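# Move every item from the closet onto the desk

## Task

Remove all the objects from the closet and set them on the desk, so that they stay there without the robot holding them; the robot must not topple over or be left leaning, or the job fails.

## Robot and tools

ROBOT. A Hello Robot Stretch 4: a three-omni-wheel base, a mast carrying a lift, one telescoping arm that reaches forward, a three-joint wrist (yaw, pitch, roll) and a two-finger gripper. It stands about 1.6 m tall; the base rim lies within 0.23 m of the base origin. Cameras: head_camera, head_left_camera, head_right_camera (fixed on the head) and wrist_camera (on the gripper, moves with it).

FRAMES. Base frame: origin on the floor below the base centre, x ahead, y to the left, z up. hand_pose is reported in this frame and marks a point between the open fingertips; with all wrist joints at 0 its axes line up with the base frame. Its printed value may be somewhat off. Odometry frame = the base frame where the scene began; base_odometry counts wheel rotation only, so slipping shows up as motion. Heading runs -3.142 to 3.142, positive to the left.

execute_actions(actions, cameras). actions is a list holding one action object or none (empty list = just report state and images). An action may contain:
- base: exactly one relative command, measured from where the base last reported itself: translate_m (metres, forward +, -2 to 2), strafe_m (metres, left +, -2 to 2) or rotate_rad (radians, counter-clockwise +, -3.2 to 3.2). These are offsets, not places.
- joints: absolute targets by name, any subset: lift_m 0 to 1.2 m; arm_m 0 to 0.55 m (extension); wrist_yaw_rad -1.134 to 4.276 (0 straight ahead, + turns left, 3.14 tucked back; past 3.4 the arm may interfere); wrist_pitch_rad -1.117 to 4.259 (0 level, 1.57 pointing down); wrist_roll_rad -1.117 to 4.259 (0 puts the fingers level side by side; + turns the gripper clockwise seen from behind); gripper_m -0.038 to 0.141 m, the fingertip gap (negative values press the tips together). Out-of-range joint targets are clipped and reported; any other bad value or unknown key rejects the whole call with no motion.
- pace: "slow", "default", "fast" or "max" (base up to 0.1/0.3/0.4/0.6 m/s and 1/2/3/4 rad/s; above lift 0.2 m the base is slowed further, to 0.3 m/s and 1 rad/s at full height).
- contact_limits: {"arm_m": value} from 0 (softest) to 0.75 (firmest), default 0.5; the arm stops on contact beyond this.
- or end_of_arm alone: "enable_torque" to revive wrist/gripper motors that shut off.
Motions in one action begin together and may finish at different times; one action lasts at most 15 s. Anything you omit may still be driving toward an earlier target. cameras: list of names, or "all"/null/omitted for all, [] for none.

wait(seconds 0 to 10): no new command; returns the same report. zoom_image(camera, region [x0,y0,x1,y1] in pixels, at most 504x504) enlarges part of that camera's last full image. read_manual gives only licence texts. finished_scene(scene) ends the scene irreversibly and tells whether the job succeeded; do it only once everything rests on the desk on its own.

READING RESULTS. base_status and joint_status tell how each commanded motion ended: done (for the base: wheels turned the full amount, slip included); off_target (stopped short, may still push); contact_stop_at_<key> (hit something; that part goes slack: a slack lift may sag under load, slack wheels may roll); limit_stop_at_<name> such as own_body (self-collision guard) or tilt (leaning over 6 degrees: lift, arm and wheels go slack and refuse commands until upright); torque_fault (a wrist or gripper motor maxed out and went limp; send enable_torque). on_its_own lists things not commanded in this call; "held at" gives a held target, not the actual position. lidar_m: 12 distances in metres, sector 1 straight ahead then counter-clockwise in 30-degree steps (4 left, 7 behind, 10 right); "-" means nothing seen or closer than 0.25 m; it sees from about 0.15 m up, so table tops register, but misses glass and thin legs. wrist_depth_mm: 7x7 grid of median depths, 100 to 2000 mm, row by row from top left. turned_by_wheels vs turned_by_imu differing by over ~0.1 rad suggests a bump or slip. base_tilt in degrees (forward and right positive), with a fixed bias up to ~1.5. motor_effort: percent of maximum, + toward larger joint values, bracket = peak of last action; noisy and biased by a few points. For wheels, + means turning right.

GRIPPING. Command a gap smaller than the object to grasp; a smaller value squeezes harder and pulls the item toward the wrist. Neither the gripper reading nor done proves a hold; look for a clear effort change in gripper_m (at targets of 0 or more) and check images. If fingertips jam on a surface beneath, raise the lift. To unfold the wrist at scene start, send lift_m 0.4 with wrist_yaw_rad 0 together. Tilting the gripper up (pitch below -0.2) while rolled (roll below -0.4 or above 4) risks own-body stops.

AVOID. Driving or rotating with over 1 kg held and arm_m above 0.2, especially fast; sustained pushing or pulling with the gripper, worse when high or at firm contact limits; pressing the gripper into things with base or arm moves (torque faults); over about 2 kg in a level gripper; dropping, slamming or shoving objects hard. A base tilt differing from its starting reading may mean a wheel is on something low. Objects can occasionally get nudged by outside forces, so confirm placement before finishing.

Each tool is called as name(argument=value, ...) on one line, values as JSON.

## Session

execute_actions(actions=[])

Scene clock: 0.00 s.
base_odometry: x=+0.000 y=+0.000 heading=+0.000 (m, m, rad; odometry frame)
turned_by_wheels: +0.000 (rad since the last result)
turned_by_imu: +0.000 (rad since the last result)
base_tilt: forward=-0.3 right=+0.3 (deg)
lidar_m: 2.35 2.58 1.30 1.27 1.42 1.33 1.36 1.47 1.94 1.91 2.13 2.40
base_status: not commanded
joint_positions: lift_m=+0.243 arm_m=-0.001 wrist_yaw_rad=+3.211 wrist_pitch_rad=-0.015 wrist_roll_rad=-0.016 gripper_m=+0.057
joint_status: not commanded
motor_effort: lift_m=+18 arm_m=+0 wrist_yaw_rad=+0 wrist_pitch_rad=-9 wrist_roll_rad=+1 gripper_m=-2 wheel_0=+0 wheel_1=+0 wheel_2=+0 (%)
hand_pose: x=-0.1239 y=+0.0673 z=+0.4253 quat_wxyz=(-0.035, +0.008, -0.008, +0.999) (m; base frame)
wrist_depth_mm: - 134 891 1499 1430 1366 1308 / - 112 134 1537 1430 1366 1336 / - 113 133 1499 1397 1366 1336 / - 122 160 1430 1397 1366 1308 / 135 158 1537 1464 1397 1366 1308 / 226 1618 211 1464 198 1397 1336 / 220 1138 1042 147 1060 1008 1025
pictures: head_camera, head_left_camera, head_right_camera, wrist_camera
Images, in order (width x height): head_camera 420x560, head_left_camera 420x672, head_right_camera 420x672, wrist_camera 616x392.

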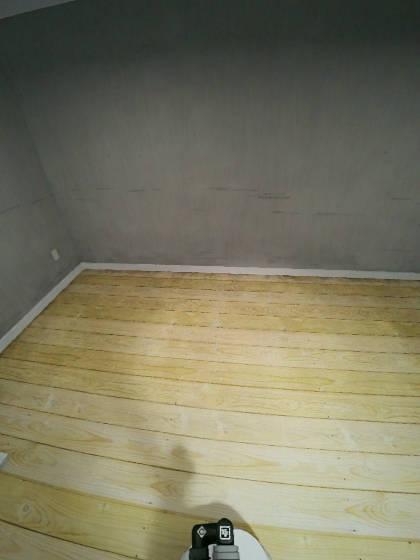

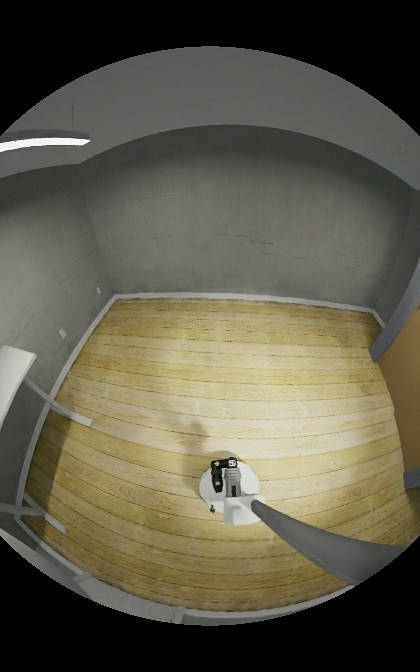

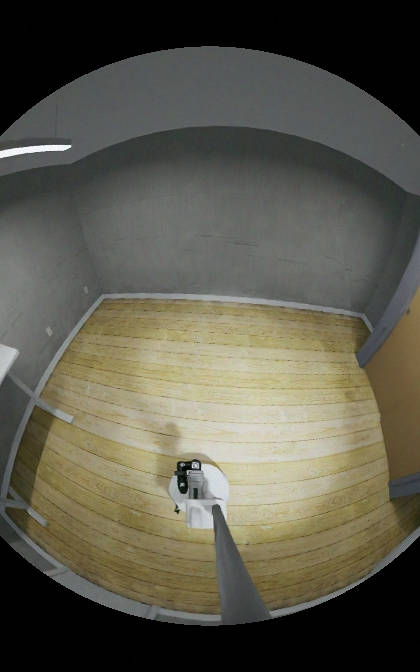

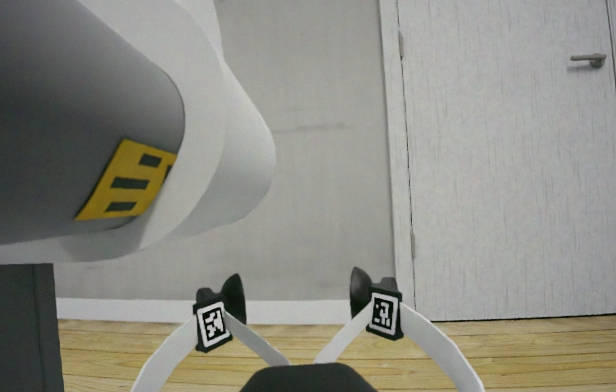

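Desk is on the left, something wooden on the right. Turning right to look.

execute_actions(actions=[{"base":{"rotate_rad":-1.57},"joints":{"lift_m":0.4,"wrist_yaw_rad":0}}])

Scene clock: 2.97 s.
base_odometry: x=+0.000 y=+0.000 heading=-1.569 (m, m, rad; odometry frame)
turned_by_wheels: -1.569 (rad since the last result)
turned_by_imu: -1.559 (rad since the last result)
base_tilt: forward=-0.3 right=+0.3 (deg)
lidar_m: 1.89 2.13 2.40 2.35 2.56 1.31 1.30 1.45 1.34 1.34 1.44 1.92
base_status: done
joint_positions: lift_m=+0.400 arm_m=-0.001 wrist_yaw_rad=+0.000 wrist_pitch_rad=-0.015 wrist_roll_rad=-0.016 gripper_m=+0.057
joint_status: all done
motor_effort: lift_m=+21(26) arm_m=+0(0) wrist_yaw_rad=-2(6) wrist_pitch_rad=-9(9) wrist_roll_rad=+1(0) gripper_m=-1(2) wheel_0=+4(7) wheel_1=+6(12) wheel_2=+5(13) (%)
hand_pose: x=+0.4584 y=-0.0873 z=+0.5824 quat_wxyz=(+1.000, -0.008, -0.008, +0.000) (m; base frame)
wrist_depth_mm: 1808 1808 1708 1708 1618 - - / 1808 1808 1756 1661 1708 - - / 1756 1808 1756 1756 1661 - - / 1756 1863 1661 1661 1618 - - / 1808 1756 1756 1708 1661 - - / 1808 1808 211 1708 198 1921 1808 / 1537 1499 1366 147 1397 1336 1308
pictures: head_camera, head_left_camera, head_right_camera, wrist_camera
camera_calibration (this result's frames):
wrist_camera: T_world_to_cam=[[-0.0383085, -0.999159, -0.0146006, -0.0690311], [0.0512345, 0.0126281, -0.998607, 0.63222], [0.997952, -0.0390031, 0.0507076, -0.264031], [0, 0, 0, 1]] pos_world=[0.228454, -0.0872549, 0.643719]
Images, in order (width x height): head_camera 420x560, head_left_camera 420x672, head_right_camera 420x672, wrist_camera 616x392.

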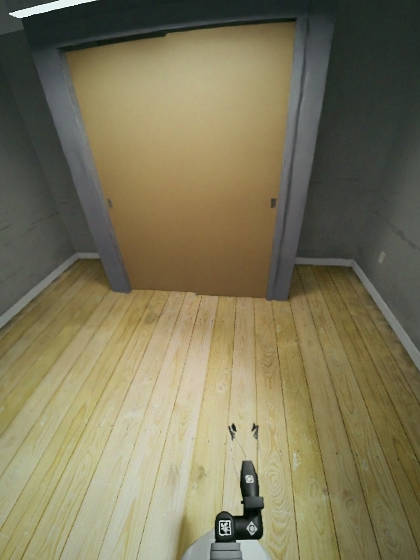

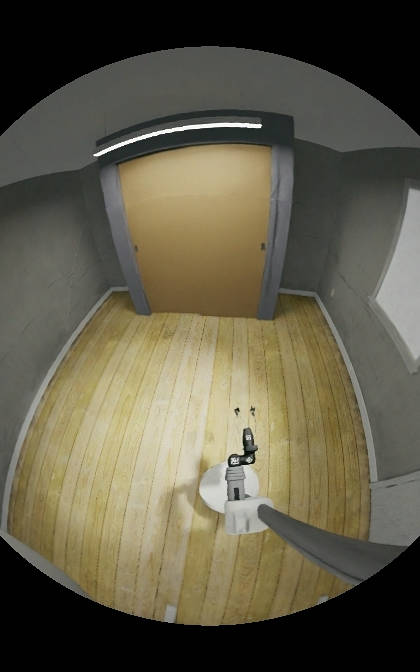

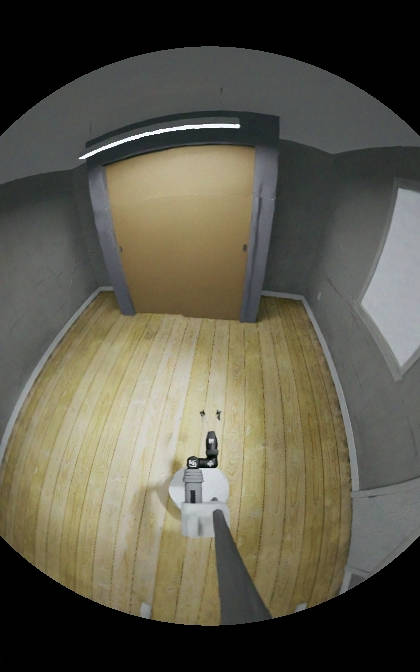

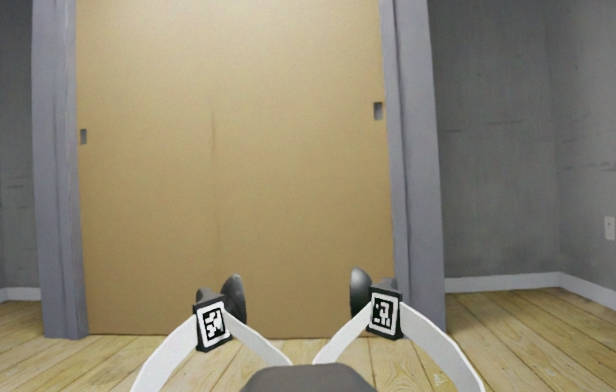

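execute_actions(actions=[{"base":{"strafe_m":-0.36},"joints":{"lift_m":0.75,"gripper_m":0.0}}], cameras=[])

execute_actions(actions=[{"base":{"translate_m":1.15}}])

Scene clock: 6.70 s.
base_odometry: x=-0.360 y=-0.001 heading=-1.569 (m, m, rad; odometry frame)
turned_by_wheels: +0.000 (rad since the last result)
turned_by_imu: -0.001 (rad since the last result)
base_tilt: forward=-0.2 right=+0.3 (deg)
lidar_m: 1.82 2.03 2.73 2.71 2.70 1.36 1.34 1.27 0.98 0.99 1.07 1.62
base_status: done
joint_positions: lift_m=+0.750 arm_m=-0.001 wrist_yaw_rad=+0.000 wrist_pitch_rad=-0.015 wrist_roll_rad=-0.016 gripper_m=+0.000
joint_status: all done
motor_effort: lift_m=+21(21) arm_m=+0(0) wrist_yaw_rad=-1(2) wrist_pitch_rad=-9(10) wrist_roll_rad=+1(0) gripper_m=-5(3) wheel_0=+3(11) wheel_1=-4(13) wheel_2=+0(3) (%)
hand_pose: x=+0.4584 y=-0.0874 z=+0.9324 quat_wxyz=(+1.000, -0.008, -0.008, +0.000) (m; base frame)
wrist_depth_mm: 1808 1756 1661 1576 - - 1537 / 1808 1756 1708 1618 - - 1576 / 1808 1756 1661 1618 - - 1661 / 1808 1756 1708 1618 - - 1661 / 1756 1808 1708 1618 - - 1661 / 1756 1756 1661 203 - - 1661 / 1756 1756 175 174 1618 - 1708
pictures: none
No camera images: the call's "cameras" was empty. Leave "cameras" out to get every camera's image.

Scene clock: 12.03 s.
base_odometry: x=-0.357 y=-1.150 heading=-1.569 (m, m, rad; odometry frame)
turned_by_wheels: +0.000 (rad since the last result)
turned_by_imu: -0.004 (rad since the last result)
base_tilt: forward=-0.4 right=+0.3 (deg)
lidar_m: 0.70 0.78 1.29 2.56 2.82 3.30 3.16 1.46 1.14 1.13 1.25 0.71
base_status: done
joint_positions: lift_m=+0.750 arm_m=-0.001 wrist_yaw_rad=+0.000 wrist_pitch_rad=-0.015 wrist_roll_rad=-0.016 gripper_m=+0.000
joint_status: not commanded
motor_effort: lift_m=+21(21) arm_m=+0(0) wrist_yaw_rad=+0(1) wrist_pitch_rad=-9(9) wrist_roll_rad=+1(1) gripper_m=-6(5) wheel_0=+4(10) wheel_1=+6(10) wheel_2=-5(14) (%)
hand_pose: x=+0.4584 y=-0.0874 z=+0.9324 quat_wxyz=(+1.000, -0.008, -0.008, +0.000) (m; base frame)
wrist_depth_mm: 530 525 517 504 477 469 1160 / 535 525 517 504 473 477 1160 / 539 525 517 508 477 477 1160 / 535 530 517 508 473 469 1160 / 535 525 517 508 480 477 1160 / 539 530 521 204 477 469 1138 / 544 530 176 174 466 469 1182
pictures: head_camera, head_left_camera, head_right_camera, wrist_camera
camera_calibration (this result's frames):
wrist_camera: T_world_to_cam=[[-0.0386243, -0.999147, -0.0146006, -0.0638665], [0.0512384, 0.012612, -0.998607, 0.981779], [0.997939, -0.0393186, 0.0507076, -0.281779], [0, 0, 0, 1]] pos_world=[0.228427, -0.0872734, 0.993767]
Images, in order (width x height): head_camera 420x560, head_left_camera 420x672, head_right_camera 420x672, wrist_camera 616x392.

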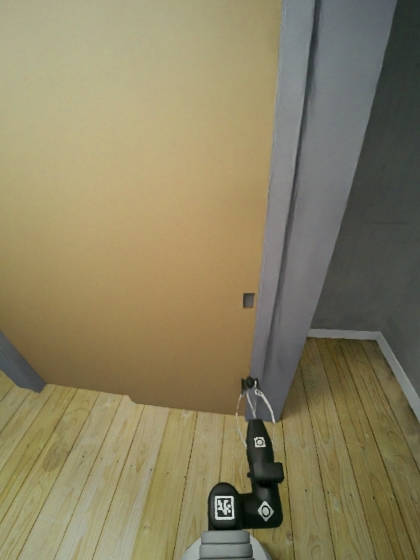

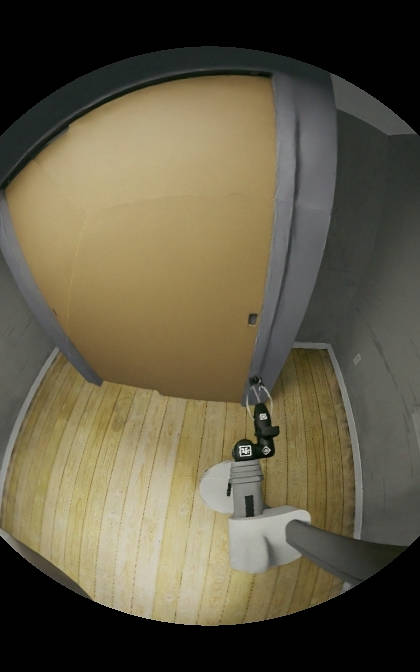

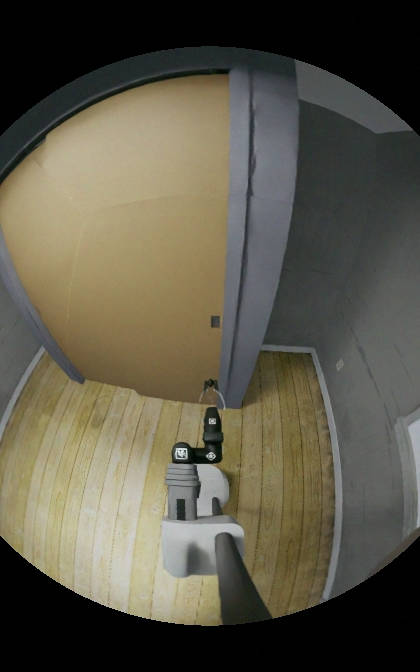

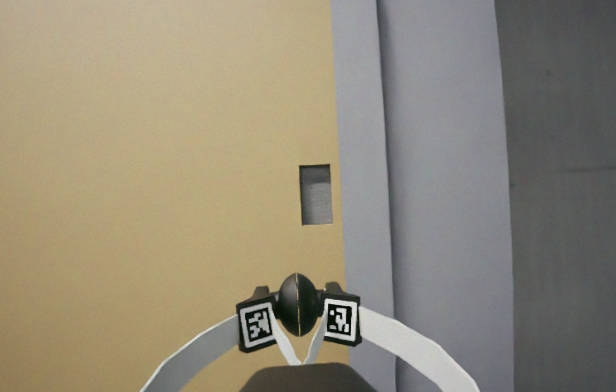

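execute_actions(actions=[{"base":{"strafe_m":-0.025},"joints":{"lift_m":0.785,"arm_m":0.2}}], cameras=["wrist_camera"])

Scene clock: 14.33 s.
base_odometry: x=-0.382 y=-1.150 heading=-1.569 (m, m, rad; odometry frame)
turned_by_wheels: +0.000 (rad since the last result)
turned_by_imu: -0.001 (rad since the last result)
base_tilt: forward=-0.2 right=+0.3 (deg)
lidar_m: 0.68 0.77 1.30 2.58 2.82 3.31 3.12 1.42 1.11 1.10 1.24 0.69
base_status: done
joint_positions: lift_m=+0.785 arm_m=+0.199 wrist_yaw_rad=+0.000 wrist_pitch_rad=-0.015 wrist_roll_rad=-0.016 gripper_m=+0.000
joint_status: all done
motor_effort: lift_m=+21(19) arm_m=+7(6) wrist_yaw_rad=-1(0) wrist_pitch_rad=-8(9) wrist_roll_rad=+0(0) gripper_m=-4(4) wheel_0=+1(15) wheel_1=-3(12) wheel_2=+0(2) (%)
hand_pose: x=+0.6580 y=-0.0874 z=+0.9674 quat_wxyz=(+1.000, -0.008, -0.008, +0.000) (m; base frame)
wrist_depth_mm: 322 317 310 304 271 276 273 / 325 319 312 304 271 278 273 / 324 317 310 304 270 277 272 / 324 319 310 307 270 277 274 / 325 317 314 315 270 278 273 / 325 320 310 204 270 278 273 / 327 319 176 174 268 277 273
pictures: wrist_camera
camera_calibration (this result's frames):
wrist_camera: T_world_to_cam=[[-0.0385243, -0.999151, -0.014605, -0.0556773], [0.0513515, 0.012617, -0.998601, 1.00641], [0.997937, -0.0392204, 0.0508219, -0.482907], [0, 0, 0, 1]] pos_world=[0.428085, -0.0872676, 1.02873]
Images, in order (width x height): wrist_camera 616x392.

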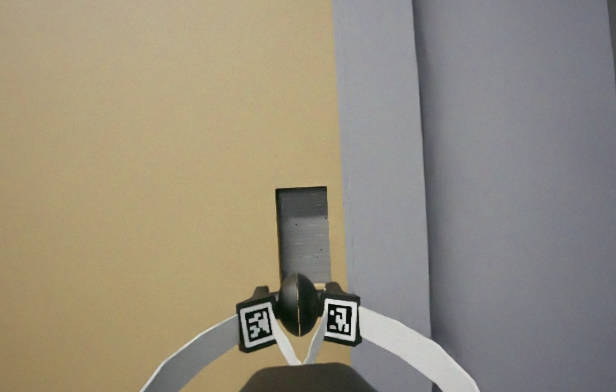

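execute_actions(actions=[{"joints":{"lift_m":0.797,"arm_m":0.31},"contact_limits":{"arm_m":0.15},"pace":"slow"}], cameras=["wrist_camera","head_camera"])

Scene clock: 16.63 s.
base_odometry: x=-0.382 y=-1.150 heading=-1.569 (m, m, rad; odometry frame)
turned_by_wheels: +0.000 (rad since the last result)
turned_by_imu: +0.000 (rad since the last result)
base_tilt: forward=-0.3 right=+0.4 (deg)
lidar_m: 0.68 0.77 1.28 2.58 2.83 3.30 3.07 1.42 1.14 1.09 1.23 0.71
base_status: not commanded
joint_positions: lift_m=+0.797 arm_m=+0.283 wrist_yaw_rad=-0.006 wrist_pitch_rad=-0.016 wrist_roll_rad=-0.016 gripper_m=+0.000
joint_status: arm_m contact_stop (moved +0.085 of +0.111); the others done
on_its_own: arm_m is slack since a contact_stop (your +0.310 is given up); wrist_yaw_rad is at rest, and its effort (+14) is outside its rest range (-13 to +13)
motor_effort: lift_m=+17(26) arm_m=+0(17) wrist_yaw_rad=+14(20) wrist_pitch_rad=-7(9) wrist_roll_rad=+1(1) gripper_m=-3(4) wheel_0=+1(1) wheel_1=-3(3) wheel_2=-6(6) (%)
contact_limits: arm_m 0.15
hand_pose: x=+0.7421 y=-0.0890 z=+0.9796 quat_wxyz=(+1.000, -0.008, -0.008, -0.003) (m; base frame)
wrist_depth_mm: 237 232 229 224 189 198 196 / 237 234 229 224 189 198 196 / 237 233 228 224 189 198 195 / 237 233 229 226 190 198 196 / 237 234 229 236 189 198 197 / 239 234 229 205 189 198 197 / 237 235 180 159 189 198 196
pictures: head_camera, wrist_camera
camera_calibration (this result's frames):
wrist_camera: T_world_to_cam=[[-0.0441827, -0.998916, -0.0146272, -0.0496527], [0.0520027, 0.012322, -0.998571, 1.01372], [0.997669, -0.0448802, 0.051402, -0.568353], [0, 0, 0, 1]] pos_world=[0.512118, -0.0875978, 1.04076]
Images, in order (width x height): head_camera 420x560, wrist_camera 616x392.

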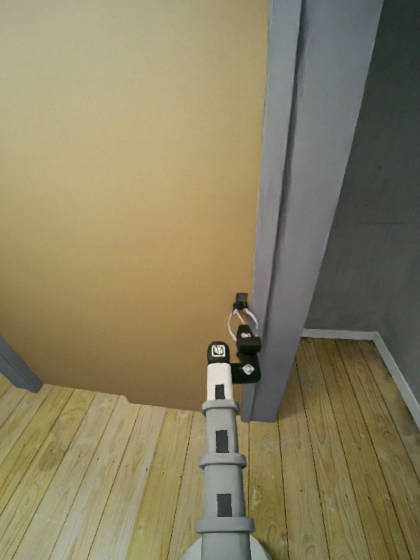

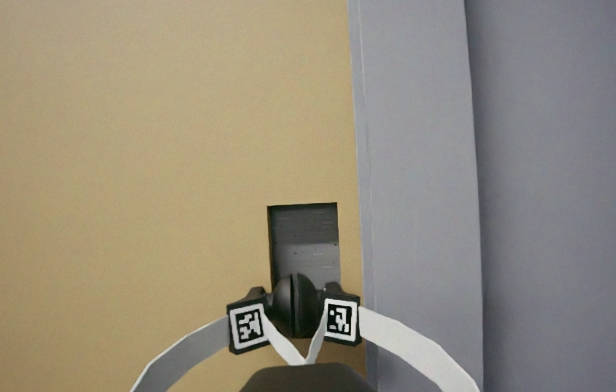

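execute_actions(actions=[{"base":{"strafe_m":0.15},"joints":{"arm_m":0.3},"contact_limits":{"arm_m":0.2},"pace":"slow"}], cameras=["wrist_camera","head_camera"])

Scene clock: 19.83 s.
base_odometry: x=-0.233 y=-1.150 heading=-1.570 (m, m, rad; odometry frame)
turned_by_wheels: +0.000 (rad since the last result)
turned_by_imu: -0.001 (rad since the last result)
base_tilt: forward=-0.2 right=+0.3 (deg)
lidar_m: 0.70 0.79 1.30 2.44 2.66 3.28 3.24 1.64 1.30 1.26 1.37 0.74
base_status: done
joint_positions: lift_m=+0.797 arm_m=+0.285 wrist_yaw_rad=+0.000 wrist_pitch_rad=-0.015 wrist_roll_rad=-0.016 gripper_m=+0.000
joint_status: arm_m contact_stop (moved +0.002 of +0.017)
on_its_own: arm_m is slack since a contact_stop (your +0.300 is given up)
motor_effort: lift_m=+18(18) arm_m=+0(16) wrist_yaw_rad=-1(35) wrist_pitch_rad=-9(9) wrist_roll_rad=+1(1) gripper_m=-4(6) wheel_0=-6(17) wheel_1=+7(10) wheel_2=-7(7) (%)
contact_limits: arm_m 0.2
hand_pose: x=+0.7445 y=-0.0874 z=+0.9794 quat_wxyz=(+1.000, -0.008, -0.008, +0.000) (m; base frame)
wrist_depth_mm: 254 249 243 239 627 591 271 / 253 249 244 240 866 640 278 / 255 249 245 239 946 668 285 / 254 250 244 241 539 615 289 / 255 250 245 249 931 691 294 / 255 250 246 203 854 699 296 / 254 251 176 173 236 640 296
pictures: head_camera, wrist_camera
camera_calibration (this result's frames):
wrist_camera: T_world_to_cam=[[-0.0384871, -0.999152, -0.0146027, -0.0521909], [0.0512936, 0.0126189, -0.998604, 1.01398], [0.997942, -0.0391824, 0.0507645, -0.56973], [0, 0, 0, 1]] pos_world=[0.514537, -0.0872654, 1.04073]
Images, in order (width x height): head_camera 420x560, wrist_camera 616x392.

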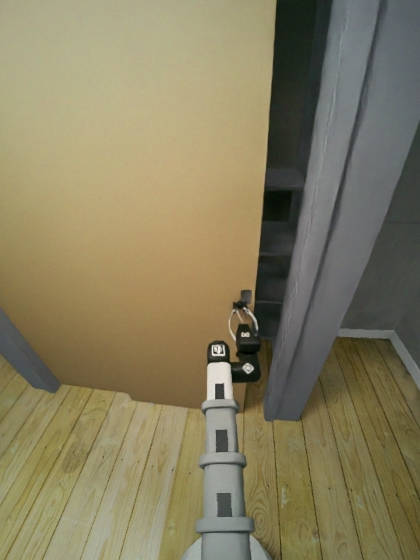

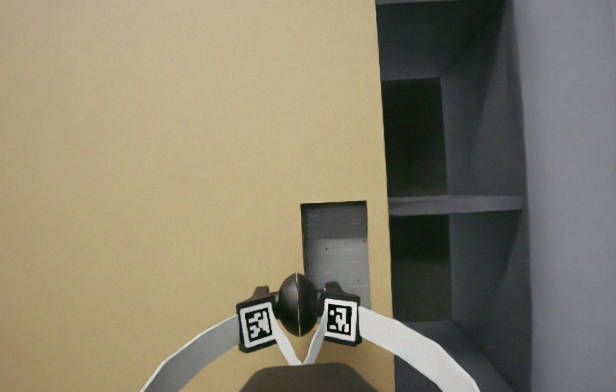

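execute_actions(actions=[{"joints":{"arm_m":0.22}}], cameras=[])

execute_actions(actions=[{"base":{"strafe_m":-0.1}}], cameras=[])

execute_actions(actions=[{"joints":{"arm_m":0.33},"contact_limits":{"arm_m":0.15},"pace":"slow"}], cameras=["wrist_camera","head_camera"])

Scene clock: 21.47 s.
base_odometry: x=-0.233 y=-1.150 heading=-1.570 (m, m, rad; odometry frame)
turned_by_wheels: +0.000 (rad since the last result)
turned_by_imu: +0.000 (rad since the last result)
base_tilt: forward=-0.1 right=+0.3 (deg)
lidar_m: 0.73 0.79 1.33 2.43 2.65 3.28 3.25 1.64 1.27 1.24 1.36 0.73
base_status: not commanded
joint_positions: lift_m=+0.797 arm_m=+0.221 wrist_yaw_rad=+0.000 wrist_pitch_rad=-0.015 wrist_roll_rad=-0.016 gripper_m=+0.000
joint_status: all done
motor_effort: lift_m=+18(18) arm_m=-8(9) wrist_yaw_rad=+0(2) wrist_pitch_rad=-8(8) wrist_roll_rad=+1(1) gripper_m=-3(3) wheel_0=-6(6) wheel_1=+8(7) wheel_2=-7(7) (%)
hand_pose: x=+0.6807 y=-0.0874 z=+0.9794 quat_wxyz=(+1.000, -0.008, -0.008, +0.000) (m; base frame)
wrist_depth_mm: 320 314 307 301 647 373 266 / 320 315 307 301 960 387 271 / 320 314 309 303 1008 647 272 / 320 315 307 303 991 597 270 / 322 315 309 312 1008 668 279 / 320 315 307 204 946 683 281 / 322 314 176 174 298 379 279
pictures: none
No camera images: the call's "cameras" was empty. Leave "cameras" out to get every camera's image.

Scene clock: 22.93 s.
base_odometry: x=-0.332 y=-1.150 heading=-1.570 (m, m, rad; odometry frame)
turned_by_wheels: +0.000 (rad since the last result)
turned_by_imu: -0.001 (rad since the last result)
base_tilt: forward=-0.2 right=+0.2 (deg)
lidar_m: 0.70 0.80 1.29 2.54 2.76 3.30 2.98 1.49 1.16 1.15 1.29 0.70
base_status: done
joint_positions: lift_m=+0.797 arm_m=+0.221 wrist_yaw_rad=+0.000 wrist_pitch_rad=-0.015 wrist_roll_rad=-0.016 gripper_m=+0.000
joint_status: not commanded
motor_effort: lift_m=+18(18) arm_m=-7(7) wrist_yaw_rad=+1(0) wrist_pitch_rad=-8(9) wrist_roll_rad=+0(1) gripper_m=-4(6) wheel_0=+4(14) wheel_1=-6(17) wheel_2=+0(6) (%)
hand_pose: x=+0.6807 y=-0.0874 z=+0.9794 quat_wxyz=(+1.000, -0.008, -0.008, +0.000) (m; base frame)
wrist_depth_mm: 306 301 297 654 314 251 258 / 307 300 297 931 332 251 259 / 306 300 296 1008 351 251 258 / 307 301 297 991 375 251 260 / 304 301 307 1008 976 252 260 / 306 301 297 202 271 251 258 / 306 303 176 174 268 250 259
pictures: none
No camera images: the call's "cameras" was empty. Leave "cameras" out to get every camera's image.

Scene clock: 25.33 s.
base_odometry: x=-0.332 y=-1.150 heading=-1.570 (m, m, rad; odometry frame)
turned_by_wheels: +0.000 (rad since the last result)
turned_by_imu: +0.000 (rad since the last result)
base_tilt: forward=-0.2 right=+0.2 (deg)
lidar_m: 0.70 0.77 1.30 2.54 2.75 3.31 2.98 1.50 1.18 1.15 1.29 0.70
base_status: not commanded
joint_positions: lift_m=+0.797 arm_m=+0.329 wrist_yaw_rad=+0.000 wrist_pitch_rad=-0.015 wrist_roll_rad=-0.016 gripper_m=+0.000
joint_status: all done
motor_effort: lift_m=+18(17) arm_m=+7(9) wrist_yaw_rad=-1(1) wrist_pitch_rad=-8(8) wrist_roll_rad=+1(2) gripper_m=-5(4) wheel_0=+4(4) wheel_1=-5(6) wheel_2=+0(0) (%)
contact_limits: arm_m 0.15
hand_pose: x=+0.7880 y=-0.0874 z=+0.9794 quat_wxyz=(+1.000, -0.008, -0.008, +0.000) (m; base frame)
wrist_depth_mm: 195 191 559 627 621 164 - / 195 191 220 904 842 169 145 / 195 191 216 904 891 174 145 / 195 191 212 891 778 178 145 / 195 202 206 904 891 181 145 / 195 202 189 204 831 183 145 / 196 194 176 174 654 168 -
pictures: head_camera, wrist_camera
camera_calibration (this result's frames):
wrist_camera: T_world_to_cam=[[-0.0386476, -0.999146, -0.0146027, -0.0504351], [0.0512934, 0.0126107, -0.998604, 1.01175], [0.997936, -0.0393427, 0.0507623, -0.613171], [0, 0, 0, 1]] pos_world=[0.55806, -0.0872748, 1.04073]
Images, in order (width x height): head_camera 420x560, wrist_camera 616x392.

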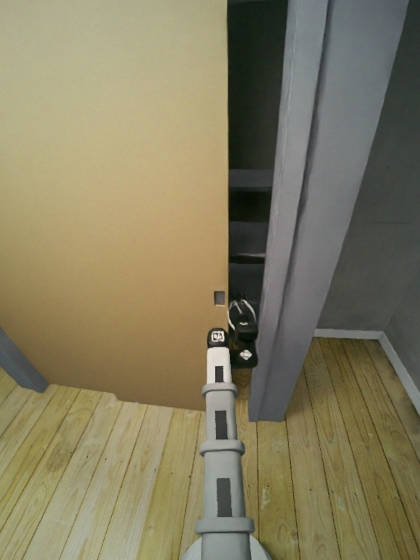

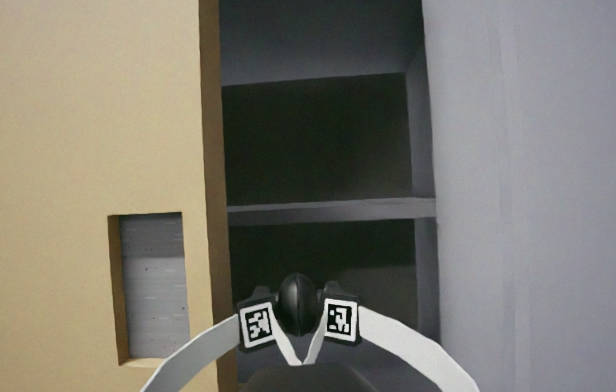

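execute_actions(actions=[{"base":{"strafe_m":0.62},"joints":{"arm_m":0.37},"pace":"slow"}])

Scene clock: 33.13 s.
base_odometry: x=+0.287 y=-1.150 heading=-1.573 (m, m, rad; odometry frame)
turned_by_wheels: -0.003 (rad since the last result)
turned_by_imu: -0.040 (rad since the last result)
base_tilt: forward=-0.2 right=+0.3 (deg)
lidar_m: 0.78 0.85 1.26 1.93 2.06 3.05 3.20 2.36 1.79 1.77 1.04 1.05
base_status: done
joint_positions: lift_m=+0.797 arm_m=+0.369 wrist_yaw_rad=-0.020 wrist_pitch_rad=-0.015 wrist_roll_rad=-0.016 gripper_m=+0.000
joint_status: all done
on_its_own: wrist_yaw_rad is at rest, and its effort (+56) is outside its rest range (-13 to +13)
motor_effort: lift_m=+18(18) arm_m=+7(11) wrist_yaw_rad=+56(80) wrist_pitch_rad=-9(10) wrist_roll_rad=+1(0) gripper_m=-6(8) wheel_0=-21(31) wheel_1=+0(12) wheel_2=-16(16) (%)
hand_pose: x=+0.8264 y=-0.0932 z=+0.9793 quat_wxyz=(+1.000, -0.008, -0.007, -0.010) (m; base frame)
wrist_depth_mm: 220 220 219 615 654 654 661 / 220 220 220 946 931 931 917 / 220 220 220 931 917 931 931 / 220 220 220 946 931 931 931 / 221 220 229 931 931 931 917 / 220 220 230 202 190 946 931 / 221 220 158 155 691 640 661
pictures: head_camera, head_left_camera, head_right_camera, wrist_camera
camera_calibration (this result's frames):
wrist_camera: T_world_to_cam=[[-0.0587605, -0.998165, -0.0145902, -0.0380384], [0.0511657, 0.0115848, -0.998623, 1.00978], [0.99696, -0.0594261, 0.0503911, -0.652385], [0, 0, 0, 1]] pos_world=[0.596501, -0.0884354, 1.04071]
Images, in order (width x height): head_camera 420x560, head_left_camera 420x672, head_right_camera 420x672, wrist_camera 616x392.

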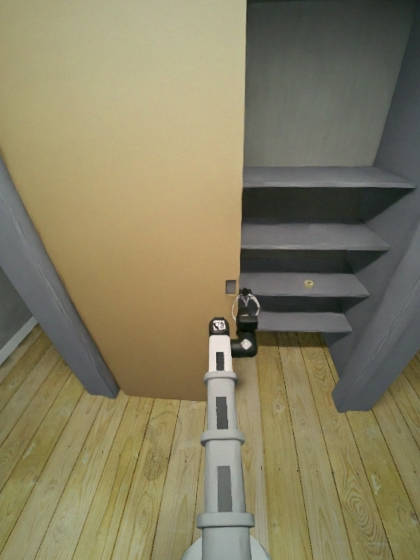

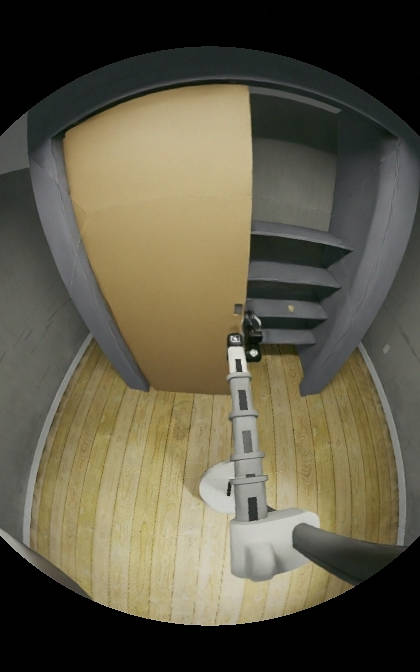

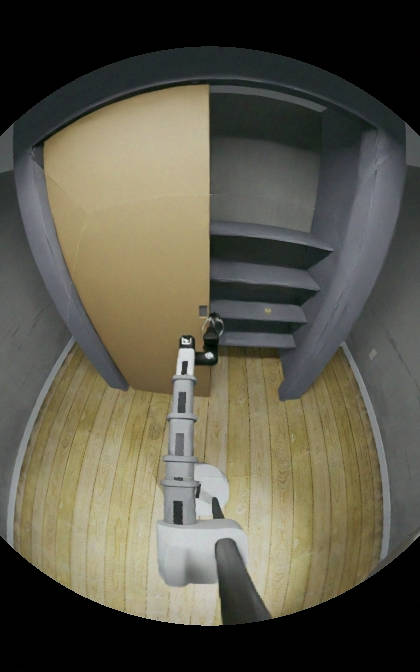

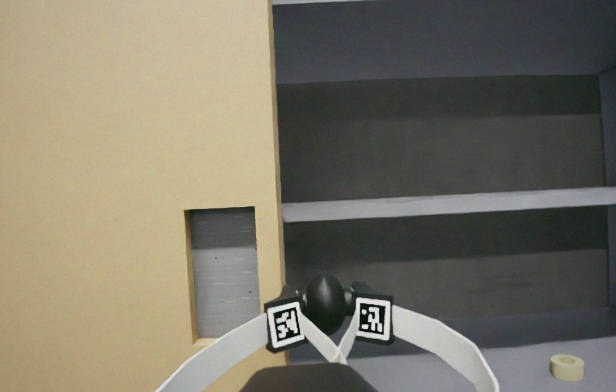

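execute_actions(actions=[{"base":{"strafe_m":-0.25},"joints":{"arm_m":0.1,"lift_m":0.8,"wrist_pitch_rad":0.3,"gripper_m":0.08}}], cameras=["wrist_camera","head_camera"])

Scene clock: 35.83 s.
base_odometry: x=+0.037 y=-1.149 heading=-1.573 (m, m, rad; odometry frame)
turned_by_wheels: +0.000 (rad since the last result)
turned_by_imu: -0.001 (rad since the last result)
base_tilt: forward=-0.2 right=+0.3 (deg)
lidar_m: 0.80 0.82 1.24 2.18 2.35 3.28 3.24 2.03 1.53 1.52 1.62 0.87
base_status: done
joint_positions: lift_m=+0.800 arm_m=+0.101 wrist_yaw_rad=+0.000 wrist_pitch_rad=+0.302 wrist_roll_rad=-0.016 gripper_m=+0.080
joint_status: all done
motor_effort: lift_m=+20(20) arm_m=-7(9) wrist_yaw_rad=+0(57) wrist_pitch_rad=-8(6) wrist_roll_rad=+0(1) gripper_m=-1(6) wheel_0=+2(19) wheel_1=-4(19) wheel_2=-3(14) (%)
hand_pose: x=+0.5476 y=-0.0875 z=+0.8921 quat_wxyz=(+0.989, -0.008, +0.151, +0.001) (m; base frame)
wrist_depth_mm: 421 1078 1078 1060 1078 1042 741 / 442 1118 1118 1138 1118 1008 723 / 459 1182 1182 1182 1160 1138 741 / 480 931 991 976 931 917 750 / 508 820 1281 1281 1255 1160 750 / 535 554 215 1025 198 960 699 / 564 559 1336 146 1336 976 615
pictures: head_camera, wrist_camera
camera_calibration (this result's frames):
wrist_camera: T_world_to_cam=[[-0.0414234, -0.99914, -0.00180179, -0.07094], [-0.263405, 0.01266, -0.964602, 1.07892], [0.963795, -0.0394825, -0.263703, -0.0696075], [0, 0, 0, 1]] pos_world=[0.348343, -0.0872865, 1.02225]
Images, in order (width x height): head_camera 420x560, wrist_camera 616x392.

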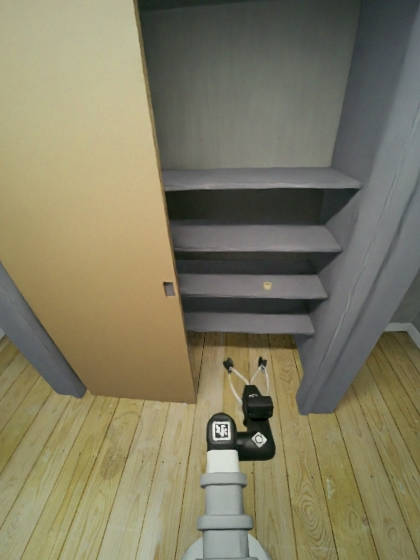

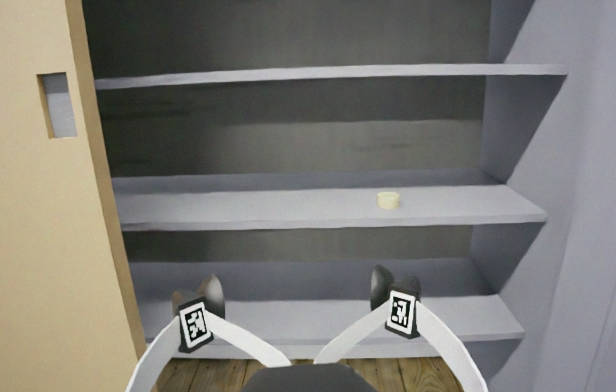

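execute_actions(actions=[{"base":{"strafe_m":-0.235},"joints":{"lift_m":0.71,"gripper_m":0.11}}], cameras=[])

execute_actions(actions=[{"base":{"translate_m":0.3},"joints":{"arm_m":0.3}}], cameras=["wrist_camera","head_camera"])

Scene clock: 38.80 s.
base_odometry: x=-0.197 y=-1.148 heading=-1.573 (m, m, rad; odometry frame)
turned_by_wheels: +0.000 (rad since the last result)
turned_by_imu: -0.001 (rad since the last result)
base_tilt: forward=-0.3 right=+0.2 (deg)
lidar_m: 1.06 0.88 1.20 2.42 2.59 3.30 2.81 1.74 1.28 1.28 1.38 0.74
base_status: done
joint_positions: lift_m=+0.710 arm_m=+0.101 wrist_yaw_rad=+0.000 wrist_pitch_rad=+0.302 wrist_roll_rad=-0.016 gripper_m=+0.110
joint_status: all done
motor_effort: lift_m=+14(12) arm_m=-8(7) wrist_yaw_rad=-2(1) wrist_pitch_rad=-9(9) wrist_roll_rad=-1(1) gripper_m=-1(2) wheel_0=+4(11) wheel_1=-5(12) wheel_2=+0(3) (%)
hand_pose: x=+0.5476 y=-0.0874 z=+0.8026 quat_wxyz=(+0.989, -0.008, +0.151, +0.001) (m; base frame)
wrist_depth_mm: 946 976 960 917 778 362 366 / 1118 1098 1098 1098 1078 377 382 / 1160 1138 1138 1118 1008 392 399 / 931 1205 1205 1205 960 418 418 / 1182 1160 1160 1138 1060 439 436 / 991 931 891 931 198 449 466 / 1255 1229 1229 148 1182 480 492
pictures: none
No camera images: the call's "cameras" was empty. Leave "cameras" out to get every camera's image.

Scene clock: 41.27 s.
base_odometry: x=-0.198 y=-1.448 heading=-1.573 (m, m, rad; odometry frame)
turned_by_wheels: +0.000 (rad since the last result)
turned_by_imu: -0.001 (rad since the last result)
base_tilt: forward=-0.3 right=+0.3 (deg)
lidar_m: 0.75 0.63 0.74 2.39 2.56 3.58 3.59 1.77 1.34 1.28 0.58 0.49
base_status: done
joint_positions: lift_m=+0.710 arm_m=+0.299 wrist_yaw_rad=+0.000 wrist_pitch_rad=+0.302 wrist_roll_rad=-0.016 gripper_m=+0.110
joint_status: all done
motor_effort: lift_m=+14(14) arm_m=+7(6) wrist_yaw_rad=-2(1) wrist_pitch_rad=-8(8) wrist_roll_rad=+1(0) gripper_m=+0(0) wheel_0=+4(10) wheel_1=+7(11) wheel_2=-5(14) (%)
hand_pose: x=+0.7450 y=-0.0874 z=+0.8026 quat_wxyz=(+0.989, -0.008, +0.151, +0.001) (m; base frame)
wrist_depth_mm: 549 609 603 603 591 585 449 / 634 627 627 621 621 609 452 / 668 661 654 654 647 627 466 / 691 683 676 668 654 591 466 / 488 484 477 469 459 452 427 / 366 347 345 343 198 342 336 / 312 304 301 147 298 293 296
pictures: head_camera, wrist_camera
camera_calibration (this result's frames):
wrist_camera: T_world_to_cam=[[-0.0411232, -0.999152, -0.00180645, -0.0630618], [-0.263298, 0.0125809, -0.964632, 1.04453], [0.963838, -0.0391932, -0.263592, -0.283574], [0, 0, 0, 1]] pos_world=[0.545748, -0.0872636, 0.932724]
Images, in order (width x height): head_camera 420x560, wrist_camera 616x392.

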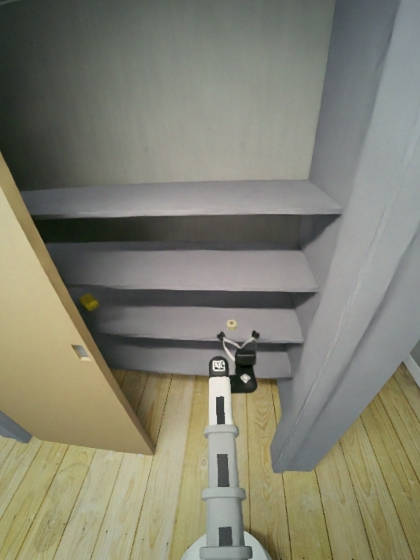

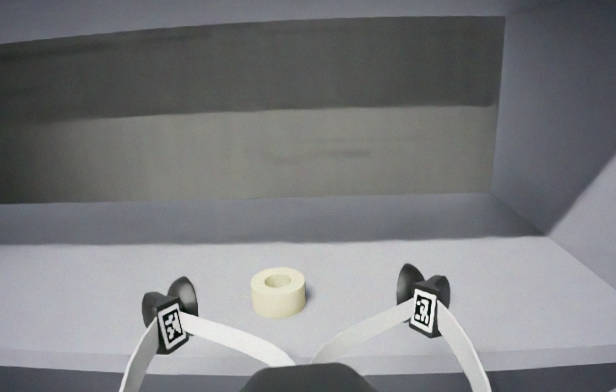

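execute_actions(actions=[{"base":{"strafe_m":0.012},"joints":{"lift_m":0.66}}], cameras=[])

execute_actions(actions=[{"joints":{"arm_m":0.44},"pace":"slow","contact_limits":{"arm_m":0.15}}], cameras=["wrist_camera"])

Scene clock: 43.40 s.
base_odometry: x=-0.186 y=-1.448 heading=-1.572 (m, m, rad; odometry frame)
turned_by_wheels: +0.000 (rad since the last result)
turned_by_imu: +0.000 (rad since the last result)
base_tilt: forward=-0.3 right=+0.2 (deg)
lidar_m: 0.76 0.63 0.76 2.37 2.55 3.60 3.57 1.77 1.35 1.31 0.59 0.48
base_status: done
joint_positions: lift_m=+0.660 arm_m=+0.299 wrist_yaw_rad=+0.000 wrist_pitch_rad=+0.302 wrist_roll_rad=-0.016 gripper_m=+0.110
joint_status: all done
motor_effort: lift_m=+14(15) arm_m=+7(7) wrist_yaw_rad=-2(2) wrist_pitch_rad=-7(8) wrist_roll_rad=+1(0) gripper_m=-1(1) wheel_0=-3(9) wheel_1=+7(18) wheel_2=+0(3) (%)
hand_pose: x=+0.7450 y=-0.0874 z=+0.7526 quat_wxyz=(+0.989, -0.008, +0.151, +0.001) (m; base frame)
wrist_depth_mm: 615 597 597 597 591 591 466 / 634 640 621 621 621 609 473 / 668 661 654 647 640 640 480 / 564 549 535 512 500 492 445 / 373 370 366 334 353 342 338 / 294 293 286 289 198 281 285 / 654 615 634 147 627 603 480
pictures: none
No camera images: the call's "cameras" was empty. Leave "cameras" out to get every camera's image.

Scene clock: 46.07 s.
base_odometry: x=-0.186 y=-1.448 heading=-1.572 (m, m, rad; odometry frame)
turned_by_wheels: +0.000 (rad since the last result)
turned_by_imu: +0.000 (rad since the last result)
base_tilt: forward=-0.3 right=+0.3 (deg)
lidar_m: 0.76 0.62 0.73 2.37 2.55 3.59 3.57 1.77 1.34 1.30 0.58 0.50
base_status: not commanded
joint_positions: lift_m=+0.660 arm_m=+0.439 wrist_yaw_rad=+0.000 wrist_pitch_rad=+0.302 wrist_roll_rad=-0.016 gripper_m=+0.110
joint_status: all done
motor_effort: lift_m=+14(14) arm_m=+7(8) wrist_yaw_rad=-1(2) wrist_pitch_rad=-9(7) wrist_roll_rad=+0(0) gripper_m=+0(1) wheel_0=-4(3) wheel_1=+7(7) wheel_2=+0(0) (%)
contact_limits: arm_m 0.15
hand_pose: x=+0.8850 y=-0.0874 z=+0.7526 quat_wxyz=(+0.989, -0.008, +0.151, +0.001) (m; base frame)
wrist_depth_mm: 477 477 473 477 466 466 459 / 496 496 488 492 484 488 469 / 521 521 517 512 508 504 492 / 539 535 530 517 504 488 462 / 373 368 366 357 349 342 338 / 278 265 264 272 198 260 259 / 227 214 213 147 219 212 216
pictures: wrist_camera
camera_calibration (this result's frames):
wrist_camera: T_world_to_cam=[[-0.0412131, -0.999149, -0.00180649, -0.0573418], [-0.263297, 0.0126046, -0.964632, 1.03318], [0.963834, -0.0392798, -0.263593, -0.431639], [0, 0, 0, 1]] pos_world=[0.685698, -0.0872705, 0.882756]
Images, in order (width x height): wrist_camera 616x392.

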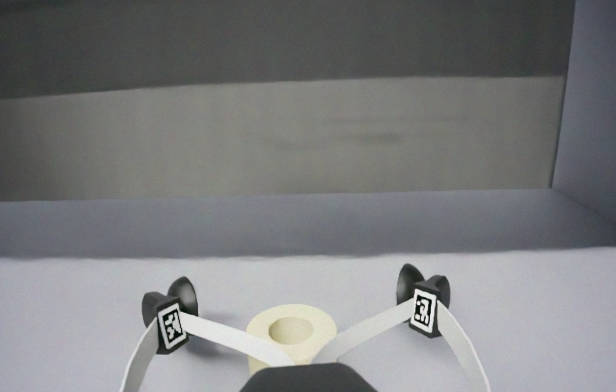

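execute_actions(actions=[{"joints":{"lift_m":0.648},"pace":"slow"}], cameras=[])

execute_actions(actions=[{"joints":{"gripper_m":0.02}}], cameras=["wrist_camera"])

execute_actions(actions=[{"joints":{"lift_m":0.69}}], cameras=["wrist_camera"])

Scene clock: 47.63 s.
base_odometry: x=-0.186 y=-1.448 heading=-1.572 (m, m, rad; odometry frame)
turned_by_wheels: +0.000 (rad since the last result)
turned_by_imu: +0.000 (rad since the last result)
base_tilt: forward=-0.4 right=+0.2 (deg)
lidar_m: 0.76 0.62 0.73 2.37 2.53 3.61 3.57 1.78 1.34 1.32 0.61 0.49
base_status: not commanded
joint_positions: lift_m=+0.648 arm_m=+0.439 wrist_yaw_rad=+0.000 wrist_pitch_rad=+0.302 wrist_roll_rad=-0.016 gripper_m=+0.110
joint_status: all done
motor_effort: lift_m=+14(13) arm_m=+7(7) wrist_yaw_rad=-1(1) wrist_pitch_rad=-7(9) wrist_roll_rad=+0(1) gripper_m=-1(1) wheel_0=-3(3) wheel_1=+7(7) wheel_2=+0(0) (%)
hand_pose: x=+0.8850 y=-0.0874 z=+0.7406 quat_wxyz=(+0.989, -0.008, +0.151, +0.001) (m; base frame)
wrist_depth_mm: 473 473 473 469 466 462 455 / 500 492 500 492 484 484 477 / 521 521 517 512 508 504 496 / 517 504 488 480 466 455 445 / 345 342 336 330 325 315 309 / 258 246 224 222 198 241 238 / 209 198 198 147 202 196 201
pictures: none
No camera images: the call's "cameras" was empty. Leave "cameras" out to get every camera's image.

Scene clock: 49.37 s.
base_odometry: x=-0.186 y=-1.448 heading=-1.572 (m, m, rad; odometry frame)
turned_by_wheels: +0.000 (rad since the last result)
turned_by_imu: +0.000 (rad since the last result)
base_tilt: forward=-0.3 right=+0.3 (deg)
lidar_m: 0.76 0.61 0.70 2.37 2.56 3.61 3.55 1.78 1.36 1.31 0.57 0.48
base_status: not commanded
joint_positions: lift_m=+0.648 arm_m=+0.439 wrist_yaw_rad=+0.000 wrist_pitch_rad=+0.302 wrist_roll_rad=-0.016 gripper_m=+0.020
joint_status: all done
motor_effort: lift_m=+14(14) arm_m=+7(8) wrist_yaw_rad=-1(1) wrist_pitch_rad=-9(8) wrist_roll_rad=+1(0) gripper_m=-10(6) wheel_0=-3(3) wheel_1=+7(7) wheel_2=+0(0) (%)
hand_pose: x=+0.8850 y=-0.0874 z=+0.7406 quat_wxyz=(+0.989, -0.008, +0.151, +0.001) (m; base frame)
wrist_depth_mm: 477 477 473 469 469 459 455 / 504 496 492 492 488 480 477 / 525 517 517 512 508 504 492 / 521 500 488 473 462 455 439 / 345 342 336 330 324 317 310 / 258 257 202 211 191 243 239 / 210 197 194 160 201 191 200
pictures: wrist_camera
camera_calibration (this result's frames):
wrist_camera: T_world_to_cam=[[-0.0412132, -0.999149, -0.00180635, -0.0573635], [-0.263297, 0.0126045, -0.964632, 1.02161], [0.963834, -0.0392799, -0.263592, -0.434801], [0, 0, 0, 1]] pos_world=[0.685699, -0.0872705, 0.870767]
Images, in order (width x height): wrist_camera 616x392.

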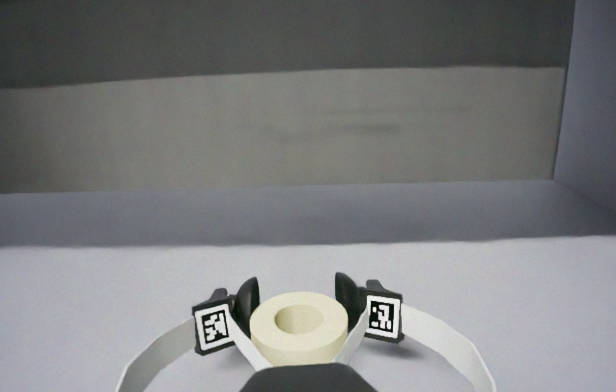

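Scene clock: 50.40 s.
base_odometry: x=-0.186 y=-1.448 heading=-1.572 (m, m, rad; odometry frame)
turned_by_wheels: +0.000 (rad since the last result)
turned_by_imu: +0.000 (rad since the last result)
base_tilt: forward=-0.3 right=+0.2 (deg)
lidar_m: 0.76 0.61 0.73 2.38 2.55 3.59 3.55 1.77 1.37 1.32 0.59 0.49
base_status: not commanded
joint_positions: lift_m=+0.690 arm_m=+0.439 wrist_yaw_rad=+0.000 wrist_pitch_rad=+0.302 wrist_roll_rad=-0.016 gripper_m=+0.020
joint_status: all done
motor_effort: lift_m=+22(29) arm_m=+8(8) wrist_yaw_rad=-1(1) wrist_pitch_rad=-8(8) wrist_roll_rad=+0(0) gripper_m=-11(11) wheel_0=-3(3) wheel_1=+7(7) wheel_2=+0(0) (%)
hand_pose: x=+0.8850 y=-0.0874 z=+0.7820 quat_wxyz=(+0.989, -0.008, +0.151, +0.001) (m; base frame)
wrist_depth_mm: 480 477 477 473 469 462 455 / 500 496 500 492 488 480 473 / 521 521 512 517 508 508 492 / 549 535 535 530 525 521 492 / 442 436 430 421 415 404 397 / 329 329 202 211 191 312 304 / 266 253 221 160 256 245 251
pictures: wrist_camera
camera_calibration (this result's frames):
wrist_camera: T_world_to_cam=[[-0.0412133, -0.999149, -0.00180616, -0.0572887], [-0.263306, 0.0126047, -0.96463, 1.06153], [0.963832, -0.0392801, -0.263601, -0.423888], [0, 0, 0, 1]] pos_world=[0.685702, -0.0872705, 0.912141]
Images, in order (width x height): wrist_camera 616x392.

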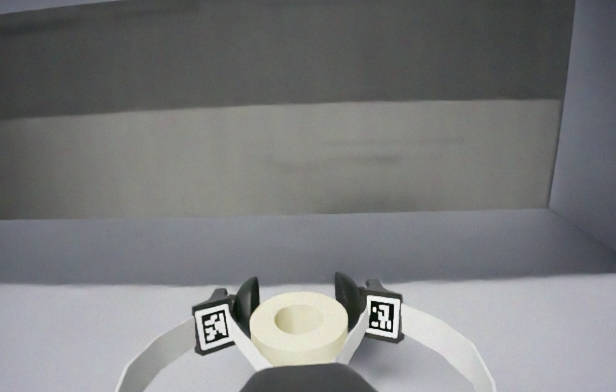

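execute_actions(actions=[{"base":{"translate_m":-0.5},"joints":{"arm_m":0.0}}], cameras=[])

execute_actions(actions=[{"base":{"rotate_rad":3.14},"joints":{"lift_m":0.95}}])

Scene clock: 53.93 s.
base_odometry: x=-0.185 y=-0.948 heading=-1.573 (m, m, rad; odometry frame)
turned_by_wheels: +0.000 (rad since the last result)
turned_by_imu: +0.001 (rad since the last result)
base_tilt: forward=-0.3 right=+0.2 (deg)
lidar_m: 1.24 1.07 1.54 2.42 2.62 3.10 3.04 1.71 1.31 1.26 1.33 0.94
base_status: done
joint_positions: lift_m=+0.690 arm_m=+0.001 wrist_yaw_rad=+0.000 wrist_pitch_rad=+0.303 wrist_roll_rad=-0.016 gripper_m=+0.020
joint_status: all done
motor_effort: lift_m=+20(22) arm_m=-7(12) wrist_yaw_rad=-1(1) wrist_pitch_rad=-9(10) wrist_roll_rad=+0(2) gripper_m=-10(10) wheel_0=-5(10) wheel_1=-6(7) wheel_2=+5(16) (%)
hand_pose: x=+0.4476 y=-0.0875 z=+0.7820 quat_wxyz=(+0.989, -0.008, +0.151, +0.001) (m; base frame)
wrist_depth_mm: 1060 1336 1308 1281 661 640 1308 / 1397 1397 1397 1366 683 668 1336 / 759 1430 1366 1430 707 707 1397 / 778 1499 1499 1464 750 741 1499 / 820 1281 1281 1255 778 778 1537 / 866 1576 202 211 191 842 1430 / 904 891 691 160 866 991 1182
pictures: none
No camera images: the call's "cameras" was empty. Leave "cameras" out to get every camera's image.

Scene clock: 56.80 s.
base_odometry: x=-0.185 y=-0.948 heading=+1.566 (m, m, rad; odometry frame)
turned_by_wheels: +3.139 (rad since the last result)
turned_by_imu: +3.118 (rad since the last result)
base_tilt: forward=-0.2 right=+0.4 (deg)
lidar_m: 2.24 1.70 1.26 1.25 1.37 0.93 1.26 1.08 1.53 2.45 2.61 2.28
base_status: done
joint_positions: lift_m=+0.950 arm_m=+0.001 wrist_yaw_rad=+0.000 wrist_pitch_rad=+0.303 wrist_roll_rad=-0.016 gripper_m=+0.020
joint_status: all done
motor_effort: lift_m=+21(22) arm_m=-7(7) wrist_yaw_rad=-1(0) wrist_pitch_rad=-9(9) wrist_roll_rad=+0(1) gripper_m=-10(11) wheel_0=-4(9) wheel_1=-6(13) wheel_2=-4(13) (%)
hand_pose: x=+0.4476 y=-0.0874 z=+1.0420 quat_wxyz=(+0.989, -0.008, +0.151, +0.001) (m; base frame)
wrist_depth_mm: 1863 - - - - - - / 1921 - - - - - - / 1921 - - - - - - / 1808 - - - - - - / 1808 - - - - - - / 1808 - 202 211 192 1921 1808 / 1618 1537 866 160 1576 1499 1537
pictures: head_camera, head_left_camera, head_right_camera, wrist_camera
camera_calibration (this result's frames):
wrist_camera: T_world_to_cam=[[-0.0411312, -0.999152, -0.00179456, -0.0748714], [-0.263643, 0.0125855, -0.964538, 1.19719], [0.963743, -0.0391995, -0.263937, 0.0666034], [0, 0, 0, 1]] pos_world=[0.248362, -0.0872643, 1.17218]
Images, in order (width x height): head_camera 420x560, head_left_camera 420x672, head_right_camera 420x672, wrist_camera 616x392.

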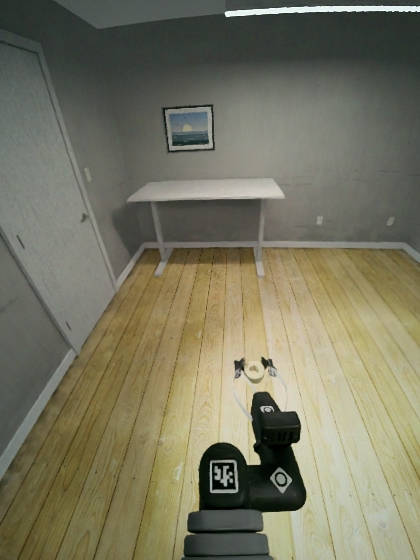

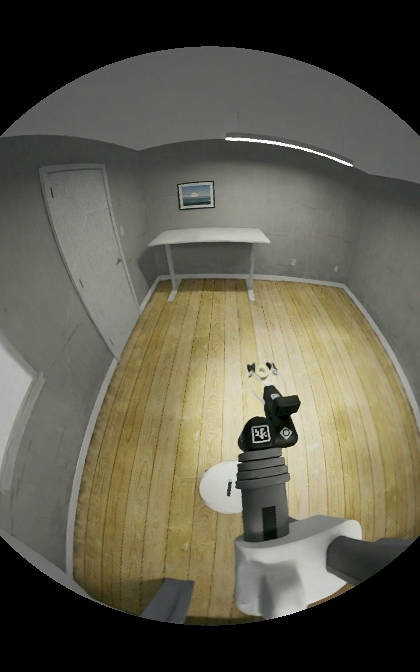

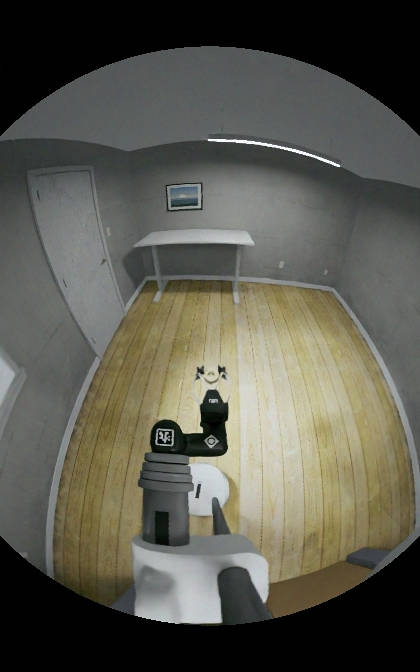

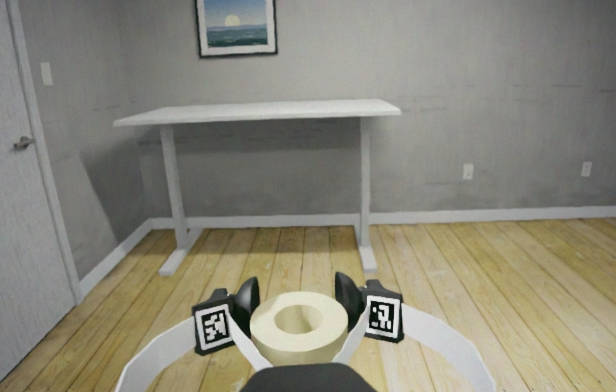

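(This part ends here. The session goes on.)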